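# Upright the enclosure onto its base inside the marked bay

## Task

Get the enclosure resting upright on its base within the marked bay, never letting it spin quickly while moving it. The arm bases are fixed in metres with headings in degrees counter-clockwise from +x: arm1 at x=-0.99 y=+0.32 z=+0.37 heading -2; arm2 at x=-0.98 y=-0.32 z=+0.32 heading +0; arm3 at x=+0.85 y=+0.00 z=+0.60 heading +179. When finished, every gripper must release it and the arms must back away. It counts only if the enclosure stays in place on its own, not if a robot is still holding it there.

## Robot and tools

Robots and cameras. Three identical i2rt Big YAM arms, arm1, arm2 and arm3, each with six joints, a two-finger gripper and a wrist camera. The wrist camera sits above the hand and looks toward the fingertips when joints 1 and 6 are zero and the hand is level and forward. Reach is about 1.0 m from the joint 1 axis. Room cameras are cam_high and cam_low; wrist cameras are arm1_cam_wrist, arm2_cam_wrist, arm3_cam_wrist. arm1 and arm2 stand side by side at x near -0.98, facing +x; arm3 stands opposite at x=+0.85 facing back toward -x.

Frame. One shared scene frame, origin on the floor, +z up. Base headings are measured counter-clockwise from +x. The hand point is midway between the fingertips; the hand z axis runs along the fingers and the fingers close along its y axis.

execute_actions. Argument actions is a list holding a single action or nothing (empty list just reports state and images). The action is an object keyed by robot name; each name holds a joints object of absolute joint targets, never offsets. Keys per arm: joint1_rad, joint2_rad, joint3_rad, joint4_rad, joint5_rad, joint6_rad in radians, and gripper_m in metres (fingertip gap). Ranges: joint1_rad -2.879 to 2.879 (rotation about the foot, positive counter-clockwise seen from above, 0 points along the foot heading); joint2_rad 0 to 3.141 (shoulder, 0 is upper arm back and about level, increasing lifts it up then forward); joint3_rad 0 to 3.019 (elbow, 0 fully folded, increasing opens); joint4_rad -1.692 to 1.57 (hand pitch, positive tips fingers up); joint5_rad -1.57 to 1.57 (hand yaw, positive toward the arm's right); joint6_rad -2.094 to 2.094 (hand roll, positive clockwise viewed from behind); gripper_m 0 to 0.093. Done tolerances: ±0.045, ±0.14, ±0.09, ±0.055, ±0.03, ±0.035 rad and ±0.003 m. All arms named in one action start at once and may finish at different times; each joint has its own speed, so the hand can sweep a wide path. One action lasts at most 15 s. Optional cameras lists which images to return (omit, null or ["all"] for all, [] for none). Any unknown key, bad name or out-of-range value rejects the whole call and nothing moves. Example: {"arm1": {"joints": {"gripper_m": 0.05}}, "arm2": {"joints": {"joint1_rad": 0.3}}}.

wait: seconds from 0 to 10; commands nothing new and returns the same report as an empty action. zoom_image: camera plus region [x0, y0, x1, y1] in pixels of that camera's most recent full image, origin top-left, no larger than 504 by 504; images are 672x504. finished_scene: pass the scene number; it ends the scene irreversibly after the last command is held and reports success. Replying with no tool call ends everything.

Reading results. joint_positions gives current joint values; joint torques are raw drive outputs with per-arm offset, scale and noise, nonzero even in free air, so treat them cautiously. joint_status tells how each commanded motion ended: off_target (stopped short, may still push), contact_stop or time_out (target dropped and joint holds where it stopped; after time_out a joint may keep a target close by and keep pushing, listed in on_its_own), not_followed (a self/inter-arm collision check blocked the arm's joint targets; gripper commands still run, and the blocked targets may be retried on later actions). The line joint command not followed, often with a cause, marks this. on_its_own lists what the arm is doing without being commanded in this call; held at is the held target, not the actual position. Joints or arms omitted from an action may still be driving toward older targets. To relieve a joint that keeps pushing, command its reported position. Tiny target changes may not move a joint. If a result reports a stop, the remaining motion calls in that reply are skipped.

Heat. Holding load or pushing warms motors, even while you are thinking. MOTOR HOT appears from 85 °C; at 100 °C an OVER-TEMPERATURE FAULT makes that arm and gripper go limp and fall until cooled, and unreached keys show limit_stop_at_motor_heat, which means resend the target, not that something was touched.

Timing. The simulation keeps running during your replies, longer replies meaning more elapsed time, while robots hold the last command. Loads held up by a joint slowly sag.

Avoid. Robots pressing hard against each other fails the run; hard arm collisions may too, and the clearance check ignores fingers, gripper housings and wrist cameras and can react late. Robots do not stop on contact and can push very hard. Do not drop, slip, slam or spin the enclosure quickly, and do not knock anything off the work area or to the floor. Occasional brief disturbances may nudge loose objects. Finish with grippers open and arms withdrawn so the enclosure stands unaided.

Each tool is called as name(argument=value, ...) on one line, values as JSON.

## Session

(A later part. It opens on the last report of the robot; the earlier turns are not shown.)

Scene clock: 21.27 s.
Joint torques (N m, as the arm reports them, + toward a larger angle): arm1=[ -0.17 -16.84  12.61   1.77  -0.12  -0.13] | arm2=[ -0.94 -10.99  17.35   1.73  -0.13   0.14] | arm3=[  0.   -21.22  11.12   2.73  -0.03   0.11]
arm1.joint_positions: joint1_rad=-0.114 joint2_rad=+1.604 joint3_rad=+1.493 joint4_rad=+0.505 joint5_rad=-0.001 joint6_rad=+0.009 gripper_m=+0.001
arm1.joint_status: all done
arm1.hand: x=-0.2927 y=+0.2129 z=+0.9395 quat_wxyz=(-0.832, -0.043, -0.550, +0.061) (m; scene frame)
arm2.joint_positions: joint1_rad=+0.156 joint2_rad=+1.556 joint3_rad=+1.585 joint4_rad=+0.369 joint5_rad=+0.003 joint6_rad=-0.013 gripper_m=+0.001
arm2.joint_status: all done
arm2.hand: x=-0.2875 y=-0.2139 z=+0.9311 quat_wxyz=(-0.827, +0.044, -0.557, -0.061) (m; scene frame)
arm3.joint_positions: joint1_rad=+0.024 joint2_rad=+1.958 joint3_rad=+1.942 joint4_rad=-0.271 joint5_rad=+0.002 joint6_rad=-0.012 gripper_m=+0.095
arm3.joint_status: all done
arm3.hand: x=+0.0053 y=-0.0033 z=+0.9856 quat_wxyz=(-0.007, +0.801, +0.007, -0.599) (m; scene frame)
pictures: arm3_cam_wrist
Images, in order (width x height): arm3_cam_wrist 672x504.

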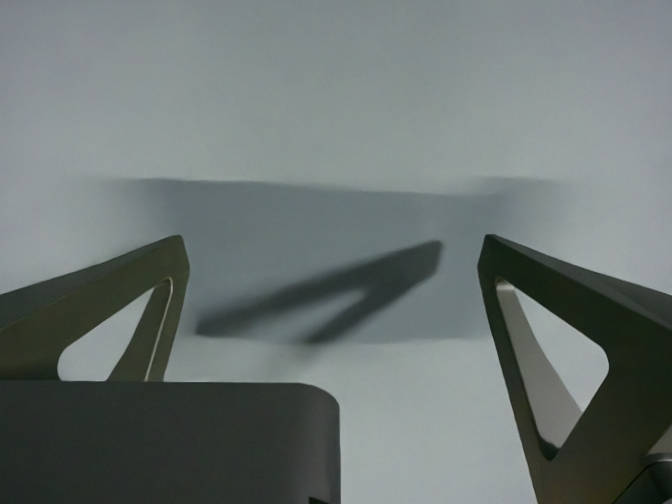

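execute_actions(actions=[{"arm1": {"joints": {"joint2_rad": 1.753, "joint3_rad": 1.706, "joint4_rad": 0.426}}, "arm2": {"joints": {"joint2_rad": 1.685, "joint3_rad": 1.80, "joint4_rad": 0.307}}, "arm3": {"joints": {"joint2_rad": 1.80, "joint3_rad": 1.70, "joint4_rad": -0.165}}}], cameras=["cam_low", "cam_high", "arm3_cam_wrist"])

Scene clock: 23.63 s.
Joint torques (N m, as the arm reports them, + toward a larger angle): arm1=[ -1.44 -18.28  12.36   1.78  -0.06  -0.11] | arm2=[ -1.   -12.24  17.01   1.1   -0.14   0.07] | arm3=[  0.02 -13.36  13.05   2.9   -0.47  -0.12]
arm1.joint_positions: joint1_rad=-0.111 joint2_rad=+1.739 joint3_rad=+1.659 joint4_rad=+0.431 joint5_rad=-0.003 joint6_rad=+0.009 gripper_m=+0.001
arm1.joint_status: all done
arm1.hand: x=-0.2382 y=+0.2066 z=+0.9278 quat_wxyz=(-0.820, -0.043, -0.567, +0.059) (m; scene frame)
arm2.joint_positions: joint1_rad=+0.156 joint2_rad=+1.669 joint3_rad=+1.751 joint4_rad=+0.314 joint5_rad=+0.003 joint6_rad=-0.005 gripper_m=+0.001
arm2.joint_status: all done
arm2.hand: x=-0.2462 y=-0.2074 z=+0.9409 quat_wxyz=(-0.826, +0.042, -0.558, -0.064) (m; scene frame)
arm3.joint_positions: joint1_rad=+0.026 joint2_rad=+1.747 joint3_rad=+1.692 joint4_rad=-0.193 joint5_rad=+0.015 joint6_rad=+0.010 gripper_m=+0.095
arm3.joint_status: all done
arm3.hand: x=+0.0759 y=-0.0029 z=+1.0157 quat_wxyz=(-0.004, +0.789, -0.005, -0.615) (m; scene frame)
pictures: arm3_cam_wrist, cam_high, cam_low
Images, in order (width x height): arm3_cam_wrist 672x504, cam_high 672x504, cam_low 672x504.

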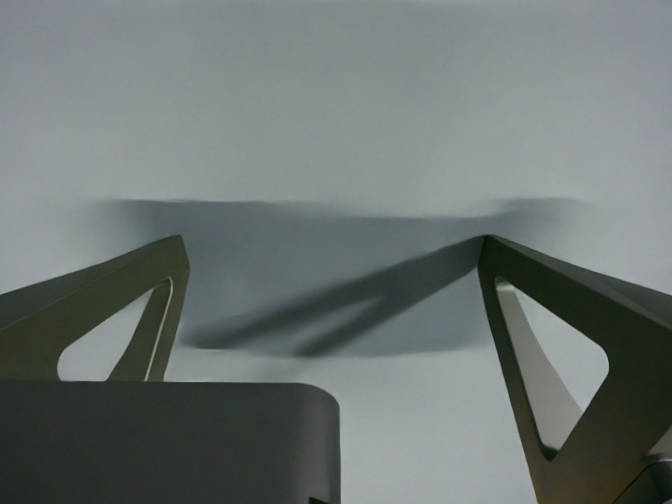

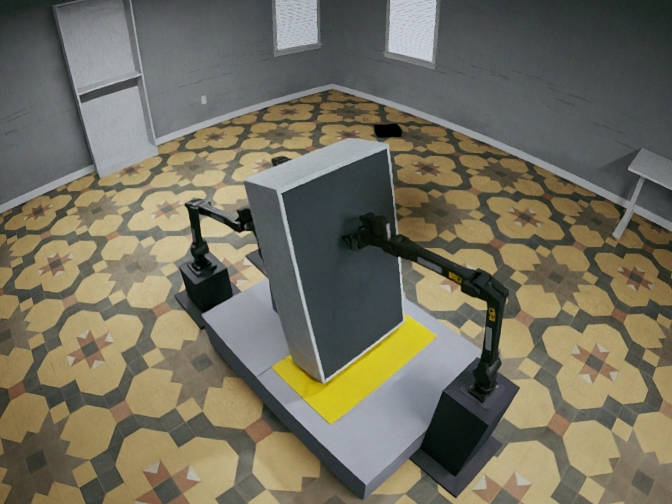

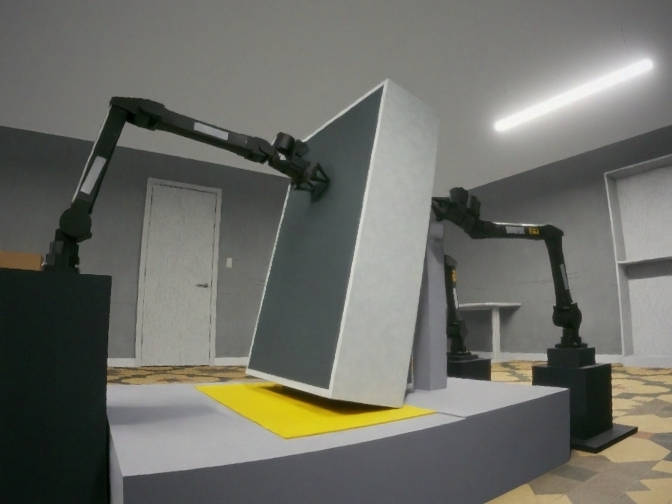

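execute_actions(actions=[])

Scene clock: 23.83 s.
Joint torques (N m, as the arm reports them, + toward a larger angle): arm1=[ -0.37 -19.43  12.72   1.8   -0.02  -0.16] | arm2=[ -1.02 -11.91  17.06   1.11  -0.15   0.07] | arm3=[ -0.08 -13.47  13.07   2.85  -0.49  -0.12]
arm1.joint_positions: joint1_rad=-0.111 joint2_rad=+1.739 joint3_rad=+1.659 joint4_rad=+0.431 joint5_rad=-0.003 joint6_rad=+0.009 gripper_m=+0.001
arm1.joint_status: all done
arm1.hand: x=-0.2382 y=+0.2066 z=+0.9278 quat_wxyz=(-0.820, -0.043, -0.567, +0.059) (m; scene frame)
arm2.joint_positions: joint1_rad=+0.156 joint2_rad=+1.669 joint3_rad=+1.751 joint4_rad=+0.314 joint5_rad=+0.003 joint6_rad=-0.005 gripper_m=+0.001
arm2.joint_status: all done
arm2.hand: x=-0.2462 y=-0.2074 z=+0.9409 quat_wxyz=(-0.826, +0.042, -0.558, -0.064) (m; scene frame)
arm3.joint_positions: joint1_rad=+0.026 joint2_rad=+1.747 joint3_rad=+1.692 joint4_rad=-0.193 joint5_rad=+0.015 joint6_rad=+0.010 gripper_m=+0.095
arm3.joint_status: all done
arm3.hand: x=+0.0759 y=-0.0029 z=+1.0157 quat_wxyz=(-0.004, +0.789, -0.005, -0.615) (m; scene frame)
pictures: arm1_cam_wrist, arm2_cam_wrist, arm3_cam_wrist, cam_high, cam_low
Images, in order (width x height): arm1_cam_wrist 672x504, arm2_cam_wrist 672x504, arm3_cam_wrist 672x504, cam_high 672x504, cam_low 672x504.

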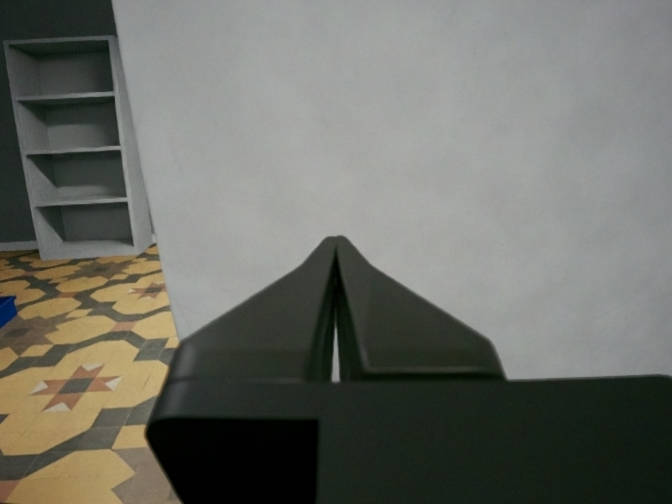

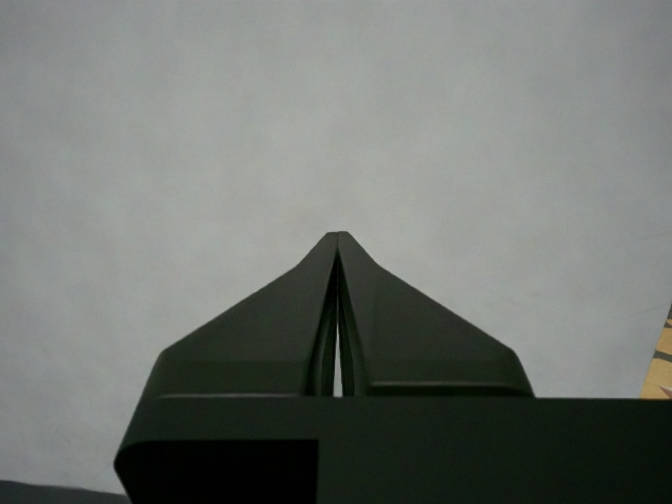

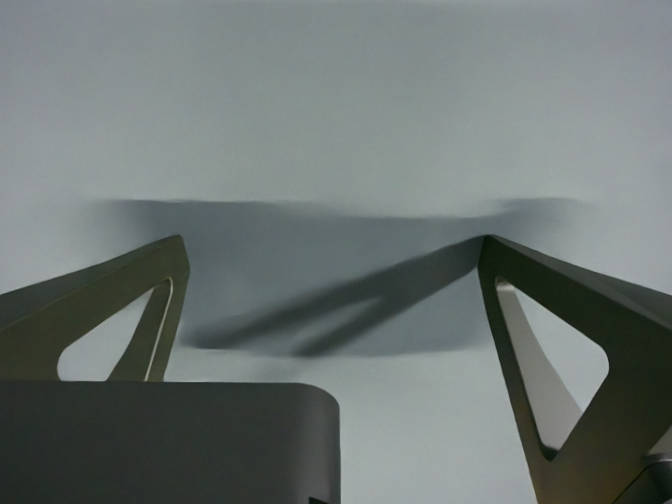

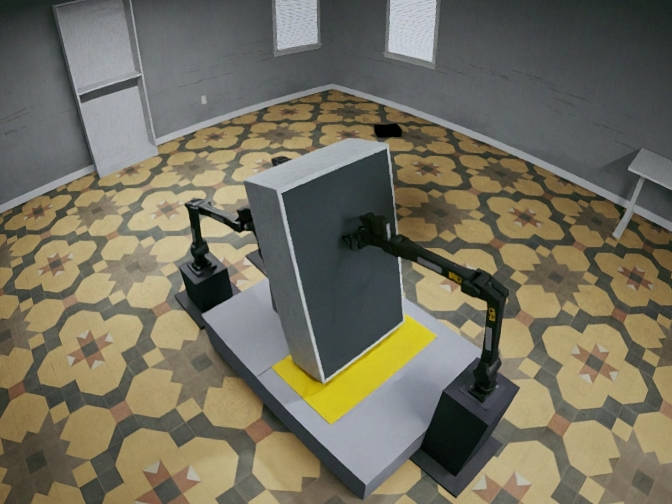

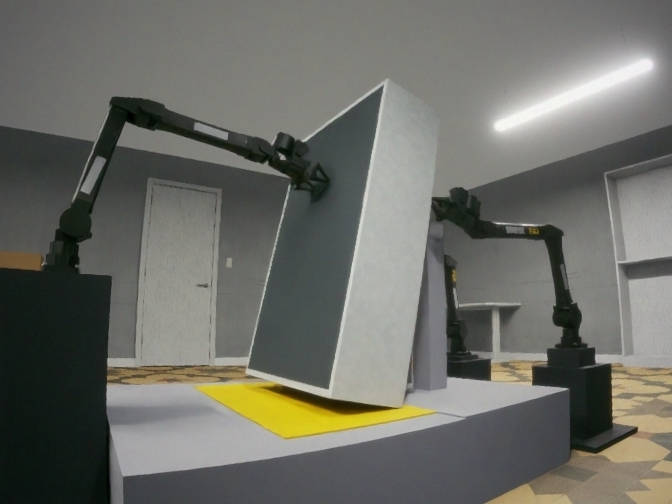

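execute_actions(actions=[{"arm1": {"joints": {"joint2_rad": 1.916, "joint3_rad": 1.96, "joint4_rad": 0.285}}, "arm2": {"joints": {"joint2_rad": 1.88, "joint3_rad": 2.064, "joint4_rad": 0.169}}, "arm3": {"joints": {"joint2_rad": 1.693, "joint3_rad": 1.553, "joint4_rad": -0.124}}}], cameras=["cam_low", "cam_high", "arm3_cam_wrist", "arm1_cam_wrist"])

Scene clock: 26.37 s.
Joint torques (N m, as the arm reports them, + toward a larger angle): arm1=[ -0.37 -23.62  12.53   1.94  -0.03  -0.1 ] | arm2=[ -0.88 -17.64  17.55   1.44  -0.14   0.07] | arm3=[ -0.09 -10.97  15.48   3.18  -0.54  -0.24]
arm1.joint_positions: joint1_rad=-0.111 joint2_rad=+1.906 joint3_rad=+1.910 joint4_rad=+0.289 joint5_rad=-0.003 joint6_rad=+0.009 gripper_m=+0.001
arm1.joint_status: all done
arm1.hand: x=-0.1746 y=+0.1968 z=+0.9198 quat_wxyz=(-0.803, -0.045, -0.591, +0.058) (m; scene frame)
arm2.joint_positions: joint1_rad=+0.156 joint2_rad=+1.890 joint3_rad=+2.011 joint4_rad=+0.169 joint5_rad=+0.003 joint6_rad=-0.005 gripper_m=+0.001
arm2.joint_status: all done
arm2.hand: x=-0.1621 y=-0.1937 z=+0.8979 quat_wxyz=(-0.795, +0.046, -0.601, -0.062) (m; scene frame)
arm3.joint_positions: joint1_rad=+0.028 joint2_rad=+1.634 joint3_rad=+1.518 joint4_rad=-0.160 joint5_rad=+0.016 joint6_rad=+0.022 gripper_m=+0.095
arm3.joint_status: all done
arm3.hand: x=+0.1212 y=-0.0036 z=+0.9981 quat_wxyz=(-0.001, +0.798, -0.009, -0.603) (m; scene frame)
pictures: arm1_cam_wrist, arm3_cam_wrist, cam_high, cam_low
Images, in order (width x height): arm1_cam_wrist 672x504, arm3_cam_wrist 672x504, cam_high 672x504, cam_low 672x504.

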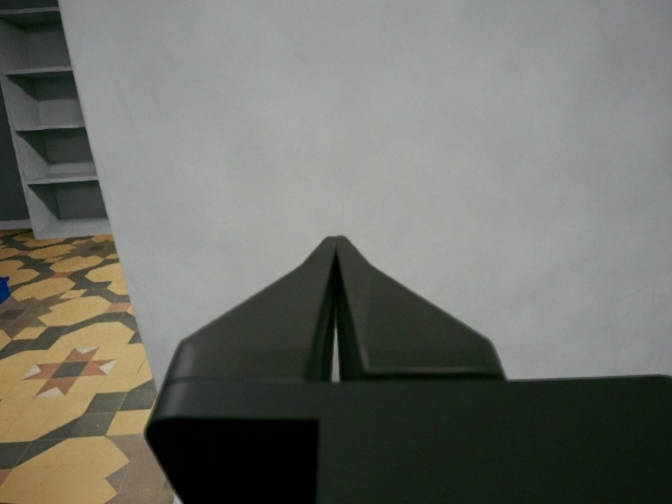

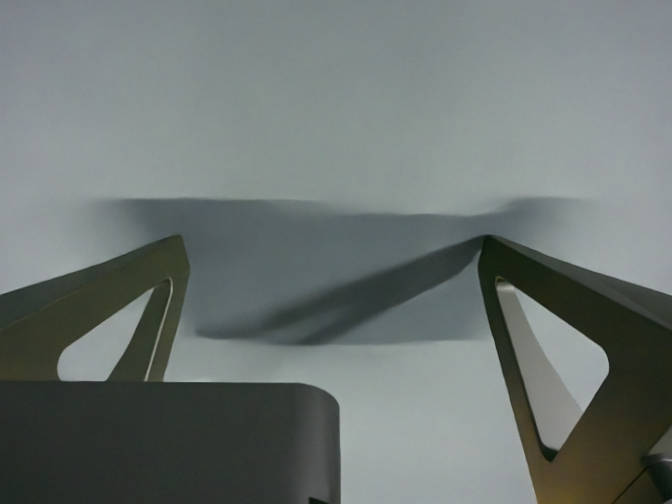

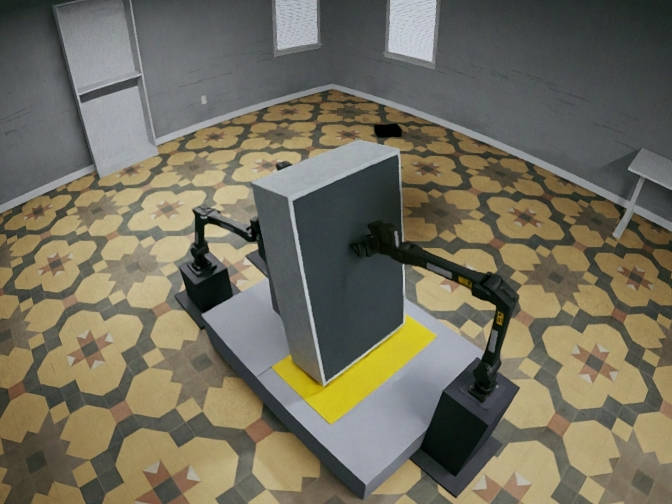

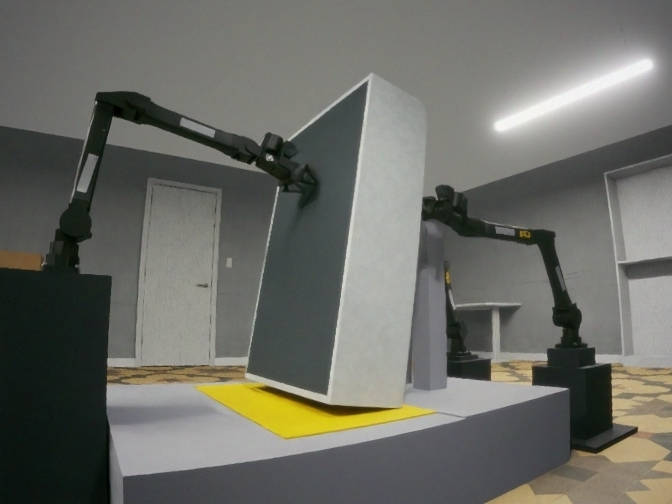

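execute_actions(actions=[{"arm3": {"joints": {"joint2_rad": 1.574, "joint3_rad": 1.368, "joint4_rad": -0.033}}}], cameras=["cam_low", "cam_high"])

Scene clock: 29.90 s.
Joint torques (N m, as the arm reports them, + toward a larger angle): arm1=[ -0.59 -23.11  12.61   1.74  -0.01  -0.15] | arm2=[ -1.03 -17.49  17.6    1.46  -0.14   0.07] | arm3=[-0.46 -3.24 20.92  5.36 -0.61 -0.29]
arm1.joint_positions: joint1_rad=-0.111 joint2_rad=+1.906 joint3_rad=+1.910 joint4_rad=+0.289 joint5_rad=-0.003 joint6_rad=+0.009 gripper_m=+0.001
arm1.joint_status: not commanded
arm1.hand: x=-0.1746 y=+0.1968 z=+0.9198 quat_wxyz=(-0.803, -0.045, -0.591, +0.058) (m; scene frame)
arm2.joint_positions: joint1_rad=+0.156 joint2_rad=+1.890 joint3_rad=+2.011 joint4_rad=+0.169 joint5_rad=+0.003 joint6_rad=-0.005 gripper_m=+0.001
arm2.joint_status: not commanded
arm2.hand: x=-0.1621 y=-0.1937 z=+0.8979 quat_wxyz=(-0.795, +0.046, -0.601, -0.062) (m; scene frame)
arm3.joint_positions: joint1_rad=+0.031 joint2_rad=+1.454 joint3_rad=+1.273 joint4_rad=-0.125 joint5_rad=+0.018 joint6_rad=+0.028 gripper_m=+0.095
arm3.joint_status: joint3_rad off_target (ended at +1.273, target +1.368); joint4_rad off_target (ended at -0.125, target -0.033); the others done
arm3.hand: x=+0.1954 y=-0.0049 z=+0.9773 quat_wxyz=(+0.001, +0.806, -0.011, -0.592) (m; scene frame)
pictures: cam_high, cam_low
Images, in order (width x height): cam_high 672x504, cam_low 672x504.

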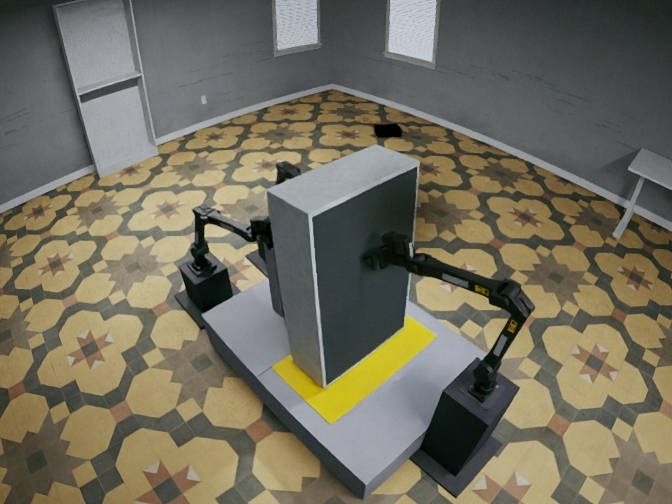

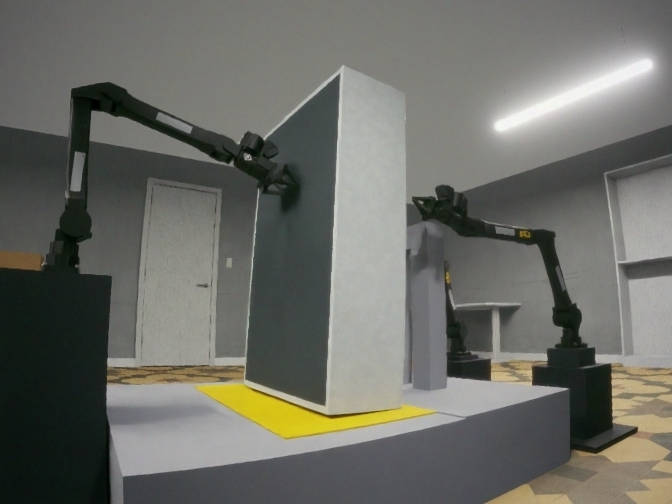

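execute_actions(actions=[], cameras=["cam_low"])

Scene clock: 30.07 s.
Joint torques (N m, as the arm reports them, + toward a larger angle): arm1=[ -0.63 -23.67  12.8    1.86  -0.09  -0.13] | arm2=[ -0.97 -17.59  17.61   1.48  -0.15   0.07] | arm3=[-0.47 -3.37 20.91  5.32 -0.61 -0.3 ]
arm1.joint_positions: joint1_rad=-0.111 joint2_rad=+1.906 joint3_rad=+1.910 joint4_rad=+0.289 joint5_rad=-0.003 joint6_rad=+0.009 gripper_m=+0.001
arm1.joint_status: not commanded
arm1.hand: x=-0.1746 y=+0.1968 z=+0.9198 quat_wxyz=(-0.803, -0.045, -0.591, +0.058) (m; scene frame)
arm2.joint_positions: joint1_rad=+0.156 joint2_rad=+1.890 joint3_rad=+2.011 joint4_rad=+0.169 joint5_rad=+0.003 joint6_rad=-0.005 gripper_m=+0.001
arm2.joint_status: not commanded
arm2.hand: x=-0.1621 y=-0.1937 z=+0.8979 quat_wxyz=(-0.795, +0.046, -0.601, -0.062) (m; scene frame)
arm3.joint_positions: joint1_rad=+0.031 joint2_rad=+1.454 joint3_rad=+1.273 joint4_rad=-0.125 joint5_rad=+0.018 joint6_rad=+0.028 gripper_m=+0.095
arm3.joint_status: joint3_rad off_target (ended at +1.273, target +1.368); joint4_rad off_target (ended at -0.125, target -0.033); the others done
arm3.hand: x=+0.1954 y=-0.0049 z=+0.9773 quat_wxyz=(+0.001, +0.806, -0.011, -0.592) (m; scene frame)
pictures: cam_low
Images, in order (width x height): cam_low 672x504.

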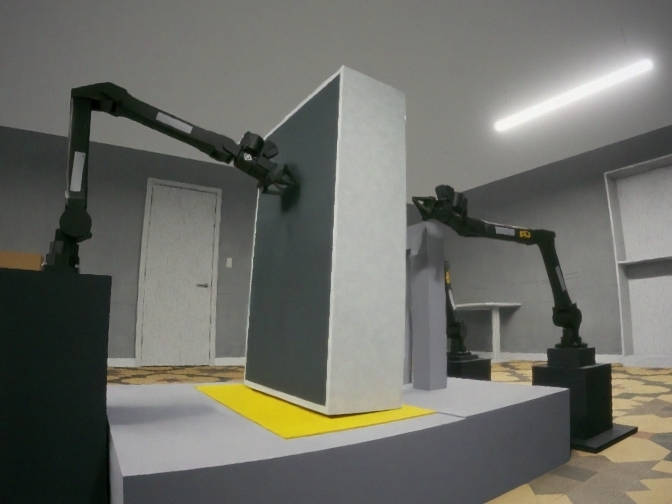

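execute_actions(actions=[{"arm1": {"joints": {"joint2_rad": 1.0, "joint3_rad": 1.05, "joint4_rad": 0.28}}, "arm2": {"joints": {"joint2_rad": 1.0, "joint3_rad": 1.05, "joint4_rad": 0.27}}, "arm3": {"joints": {"joint2_rad": 1.524, "joint3_rad": 1.312}}}], cameras=["cam_low", "cam_high"])

Scene clock: 32.37 s.
Joint torques (N m, as the arm reports them, + toward a larger angle): arm1=[ 0.41 -5.85  8.88  1.67 -0.03 -0.14] | arm2=[-0.43 -3.97 13.36  1.5  -0.12  0.16] | arm3=[-0.56 -3.88 19.12  5.33 -0.6  -0.3 ]
arm1.joint_positions: joint1_rad=-0.111 joint2_rad=+0.993 joint3_rad=+1.053 joint4_rad=+0.282 joint5_rad=-0.003 joint6_rad=+0.009 gripper_m=+0.001
arm1.joint_status: all done
arm1.hand: x=-0.5142 y=+0.2492 z=+0.9687 quat_wxyz=(-0.817, -0.044, -0.571, +0.059) (m; scene frame)
arm2.joint_positions: joint1_rad=+0.149 joint2_rad=+1.007 joint3_rad=+1.039 joint4_rad=+0.269 joint5_rad=+0.002 joint6_rad=-0.014 gripper_m=+0.001
arm2.joint_status: all done
arm2.hand: x=-0.4842 y=-0.2485 z=+0.8890 quat_wxyz=(-0.799, +0.046, -0.597, -0.056) (m; scene frame)
arm3.joint_positions: joint1_rad=+0.031 joint2_rad=+1.424 joint3_rad=+1.236 joint4_rad=-0.125 joint5_rad=+0.018 joint6_rad=+0.029 gripper_m=+0.095
arm3.joint_status: all done
arm3.hand: x=+0.2079 y=-0.0050 z=+0.9738 quat_wxyz=(+0.001, +0.808, -0.011, -0.589) (m; scene frame)
pictures: cam_high, cam_low
Images, in order (width x height): cam_high 672x504, cam_low 672x504.

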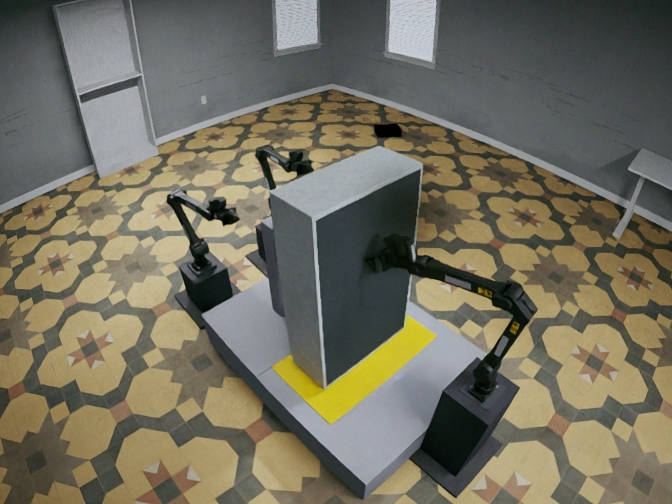

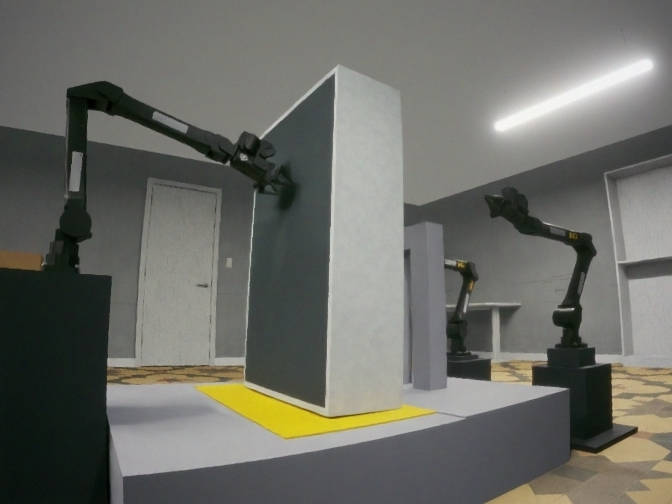

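execute_actions(actions=[{"arm3": {"joints": {"joint2_rad": 1.46, "joint3_rad": 1.245}}}], cameras=["cam_low"])

Scene clock: 33.70 s.
Joint torques (N m, as the arm reports them, + toward a larger angle): arm1=[-0.81 -6.48  8.49  2.02 -0.08 -0.18] | arm2=[-0.36 -3.96 13.33  1.5  -0.12  0.15] | arm3=[-0.52 -4.33 19.23  4.66 -0.55 -0.37]
arm1.joint_positions: joint1_rad=-0.111 joint2_rad=+0.993 joint3_rad=+1.053 joint4_rad=+0.282 joint5_rad=-0.003 joint6_rad=+0.009 gripper_m=+0.001
arm1.joint_status: not commanded
arm1.hand: x=-0.5142 y=+0.2492 z=+0.9687 quat_wxyz=(-0.817, -0.044, -0.571, +0.059) (m; scene frame)
arm2.joint_positions: joint1_rad=+0.149 joint2_rad=+1.007 joint3_rad=+1.039 joint4_rad=+0.269 joint5_rad=+0.002 joint6_rad=-0.014 gripper_m=+0.001
arm2.joint_status: not commanded
arm2.hand: x=-0.4842 y=-0.2485 z=+0.8890 quat_wxyz=(-0.799, +0.046, -0.597, -0.056) (m; scene frame)
arm3.joint_positions: joint1_rad=+0.033 joint2_rad=+1.373 joint3_rad=+1.167 joint4_rad=-0.107 joint5_rad=+0.017 joint6_rad=+0.036 gripper_m=+0.095
arm3.joint_status: all done
arm3.hand: x=+0.2289 y=-0.0057 z=+0.9666 quat_wxyz=(+0.004, +0.808, -0.013, -0.588) (m; scene frame)
pictures: cam_low
Images, in order (width x height): cam_low 672x504.

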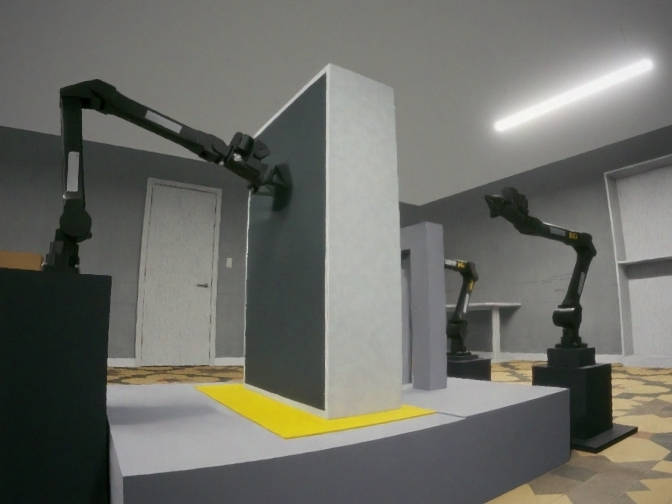

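execute_actions(actions=[{"arm3": {"joints": {"joint2_rad": 1.40, "joint3_rad": 1.18}}}], cameras=["cam_low"])

Scene clock: 34.33 s.
Joint torques (N m, as the arm reports them, + toward a larger angle): arm1=[-0.69 -5.16  8.87  2.02  0.02 -0.14] | arm2=[-0.52 -4.1  13.34  1.48 -0.11  0.15] | arm3=[-0.64 -8.81 13.64  4.68 -0.55 -0.37]
arm1.joint_positions: joint1_rad=-0.111 joint2_rad=+0.993 joint3_rad=+1.053 joint4_rad=+0.282 joint5_rad=-0.003 joint6_rad=+0.009 gripper_m=+0.001
arm1.joint_status: not commanded
arm1.hand: x=-0.5142 y=+0.2492 z=+0.9687 quat_wxyz=(-0.817, -0.044, -0.571, +0.059) (m; scene frame)
arm2.joint_positions: joint1_rad=+0.149 joint2_rad=+1.007 joint3_rad=+1.039 joint4_rad=+0.269 joint5_rad=+0.002 joint6_rad=-0.014 gripper_m=+0.001
arm2.joint_status: not commanded
arm2.hand: x=-0.4842 y=-0.2485 z=+0.8890 quat_wxyz=(-0.799, +0.046, -0.597, -0.056) (m; scene frame)
arm3.joint_positions: joint1_rad=+0.033 joint2_rad=+1.371 joint3_rad=+1.162 joint4_rad=-0.107 joint5_rad=+0.016 joint6_rad=+0.036 gripper_m=+0.095
arm3.joint_status: all done
arm3.hand: x=+0.2301 y=-0.0057 z=+0.9648 quat_wxyz=(+0.004, +0.809, -0.013, -0.587) (m; scene frame)
pictures: cam_low
Images, in order (width x height): cam_low 672x504.

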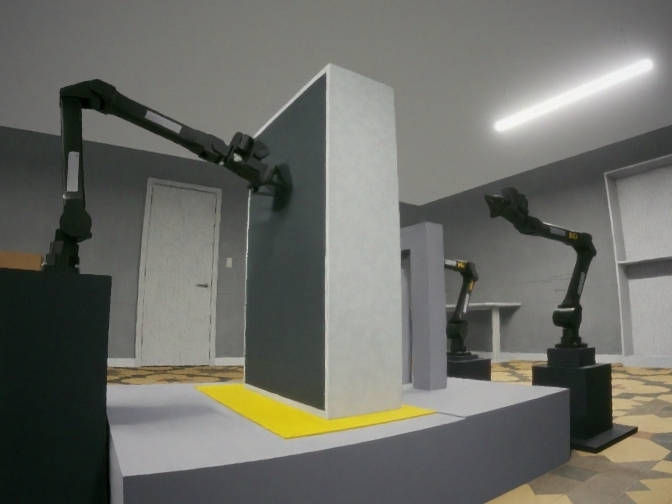

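execute_actions(actions=[{"arm3": {"joints": {"joint2_rad": 1.35, "joint3_rad": 1.125}}}], cameras=["cam_low", "arm3_cam_wrist"])

Scene clock: 35.13 s.
Joint torques (N m, as the arm reports them, + toward a larger angle): arm1=[ 0.   -5.08  8.78  1.73 -0.01 -0.15] | arm2=[-0.53 -4.07 13.35  1.51 -0.12  0.16] | arm3=[ -0.5  -12.14  10.78   2.98  -0.13  -0.2 ]
arm1.joint_positions: joint1_rad=-0.111 joint2_rad=+0.993 joint3_rad=+1.053 joint4_rad=+0.282 joint5_rad=-0.003 joint6_rad=+0.009 gripper_m=+0.001
arm1.joint_status: not commanded
arm1.hand: x=-0.5142 y=+0.2492 z=+0.9687 quat_wxyz=(-0.817, -0.044, -0.571, +0.059) (m; scene frame)
arm2.joint_positions: joint1_rad=+0.149 joint2_rad=+1.007 joint3_rad=+1.039 joint4_rad=+0.269 joint5_rad=+0.002 joint6_rad=-0.014 gripper_m=+0.001
arm2.joint_status: not commanded
arm2.hand: x=-0.4842 y=-0.2485 z=+0.8890 quat_wxyz=(-0.799, +0.046, -0.597, -0.056) (m; scene frame)
arm3.joint_positions: joint1_rad=+0.031 joint2_rad=+1.367 joint3_rad=+1.137 joint4_rad=-0.064 joint5_rad=+0.005 joint6_rad=+0.018 gripper_m=+0.095
arm3.joint_status: all done
arm3.hand: x=+0.2318 y=-0.0069 z=+0.9626 quat_wxyz=(+0.003, +0.803, -0.003, -0.597) (m; scene frame)
pictures: arm3_cam_wrist, cam_low
Images, in order (width x height): arm3_cam_wrist 672x504, cam_low 672x504.

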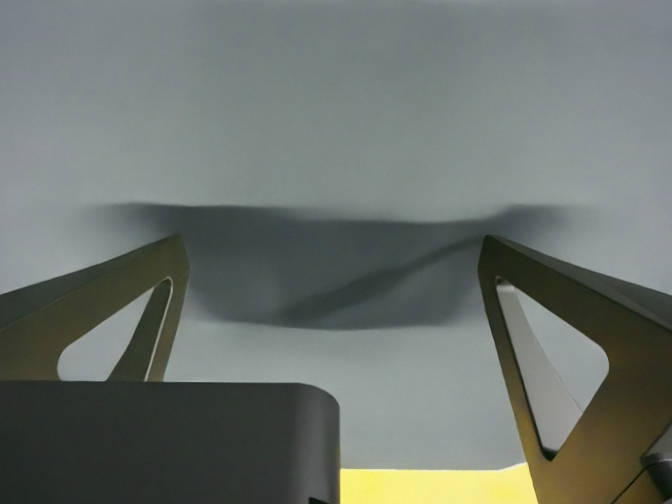

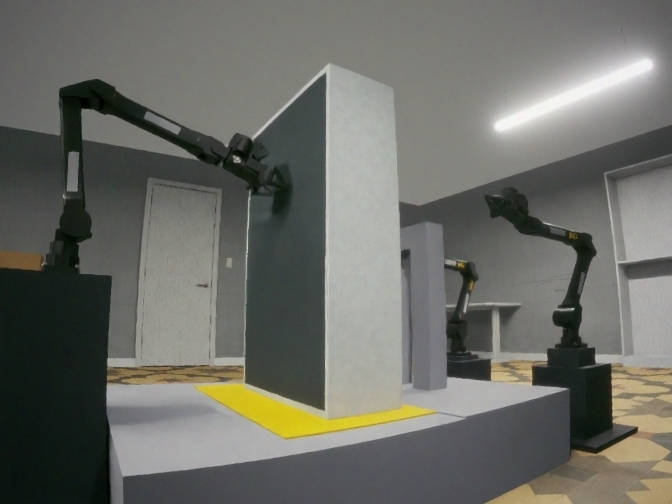

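execute_actions(actions=[{"arm1": {"joints": {"joint1_rad": 0.0, "joint2_rad": 0.6, "joint3_rad": 1.0, "joint4_rad": -0.4}}, "arm2": {"joints": {"joint1_rad": 0.0, "joint2_rad": 0.6, "joint3_rad": 1.0, "joint4_rad": -0.4}}, "arm3": {"joints": {"joint2_rad": 0.7, "joint3_rad": 0.9, "joint4_rad": -0.2}}}])

Scene clock: 36.77 s.
Joint torques (N m, as the arm reports them, + toward a larger angle): arm1=[-0.59 -0.22  8.75  1.84 -0.05 -0.19] | arm2=[-0.8   2.4  13.04  1.45 -0.04  0.14] | arm3=[-0.43  0.54 12.21  1.28 -0.04 -0.16]
arm1.joint_positions: joint1_rad=-0.002 joint2_rad=+0.600 joint3_rad=+0.994 joint4_rad=-0.393 joint5_rad=-0.001 joint6_rad=+0.009 gripper_m=+0.001
arm1.joint_status: all done
arm1.hand: x=-0.6473 y=+0.3072 z=+0.9248 quat_wxyz=(-0.711, -0.017, -0.703, +0.014) (m; scene frame)
arm2.joint_positions: joint1_rad=+0.001 joint2_rad=+0.599 joint3_rad=+0.986 joint4_rad=-0.395 joint5_rad=+0.000 joint6_rad=-0.013 gripper_m=+0.001
arm2.joint_status: all done
arm2.hand: x=-0.6259 y=-0.3212 z=+0.8616 quat_wxyz=(-0.699, +0.005, -0.715, +0.002) (m; scene frame)
arm3.joint_positions: joint1_rad=+0.031 joint2_rad=+0.687 joint3_rad=+0.899 joint4_rad=-0.188 joint5_rad=+0.002 joint6_rad=+0.015 gripper_m=+0.095
arm3.joint_status: all done
arm3.hand: x=+0.4595 y=-0.0063 z=+1.1150 quat_wxyz=(+0.005, +0.698, +0.000, -0.716) (m; scene frame)
pictures: arm1_cam_wrist, arm2_cam_wrist, arm3_cam_wrist, cam_high, cam_low
Images, in order (width x height): arm1_cam_wrist 672x504, arm2_cam_wrist 672x504, arm3_cam_wrist 672x504, cam_high 672x504, cam_low 672x504.

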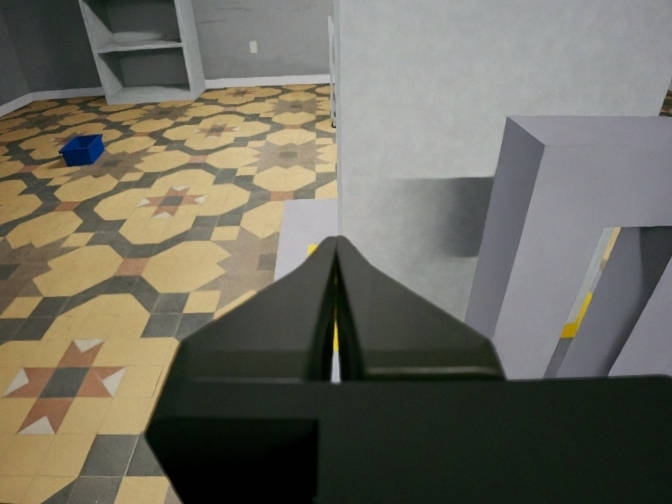

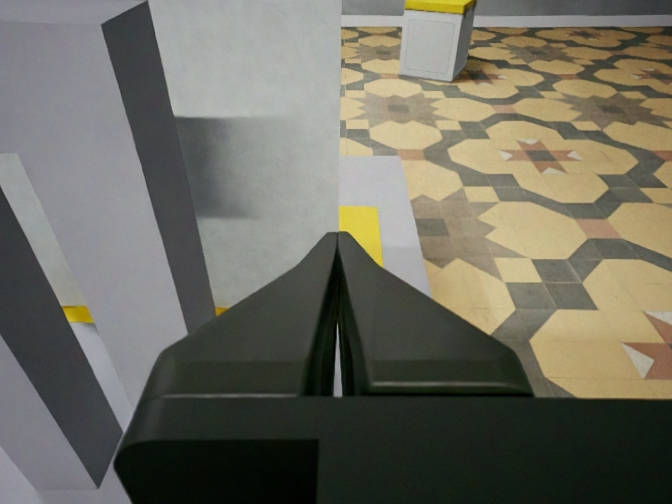

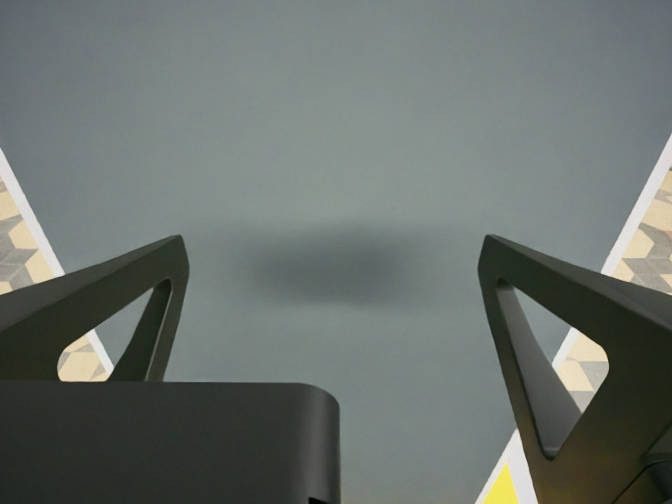

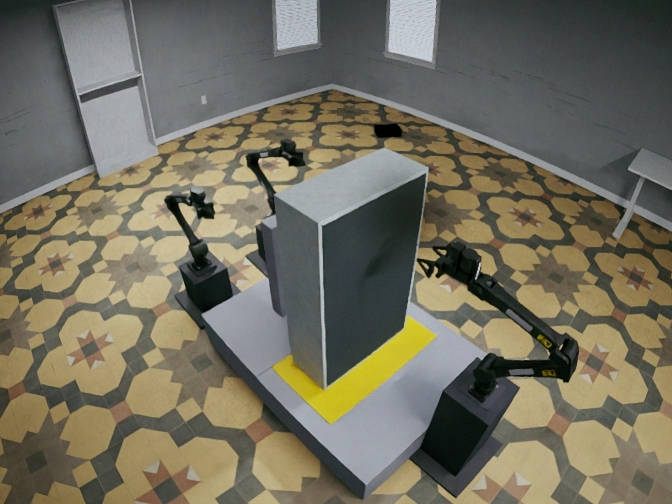

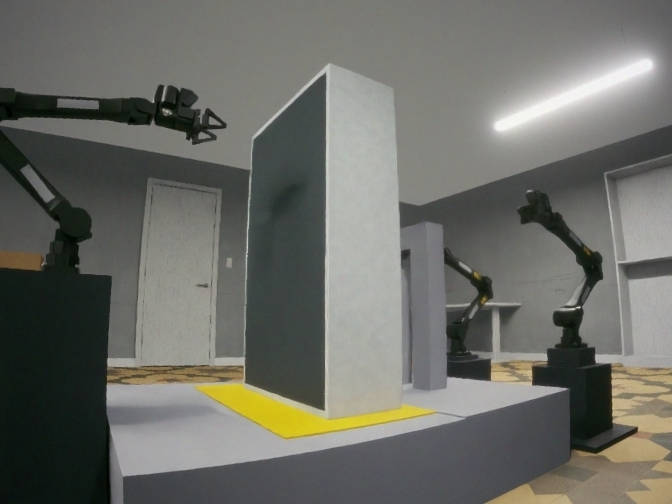

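finished_scene(scene=1)

The scene is finished: the task was done.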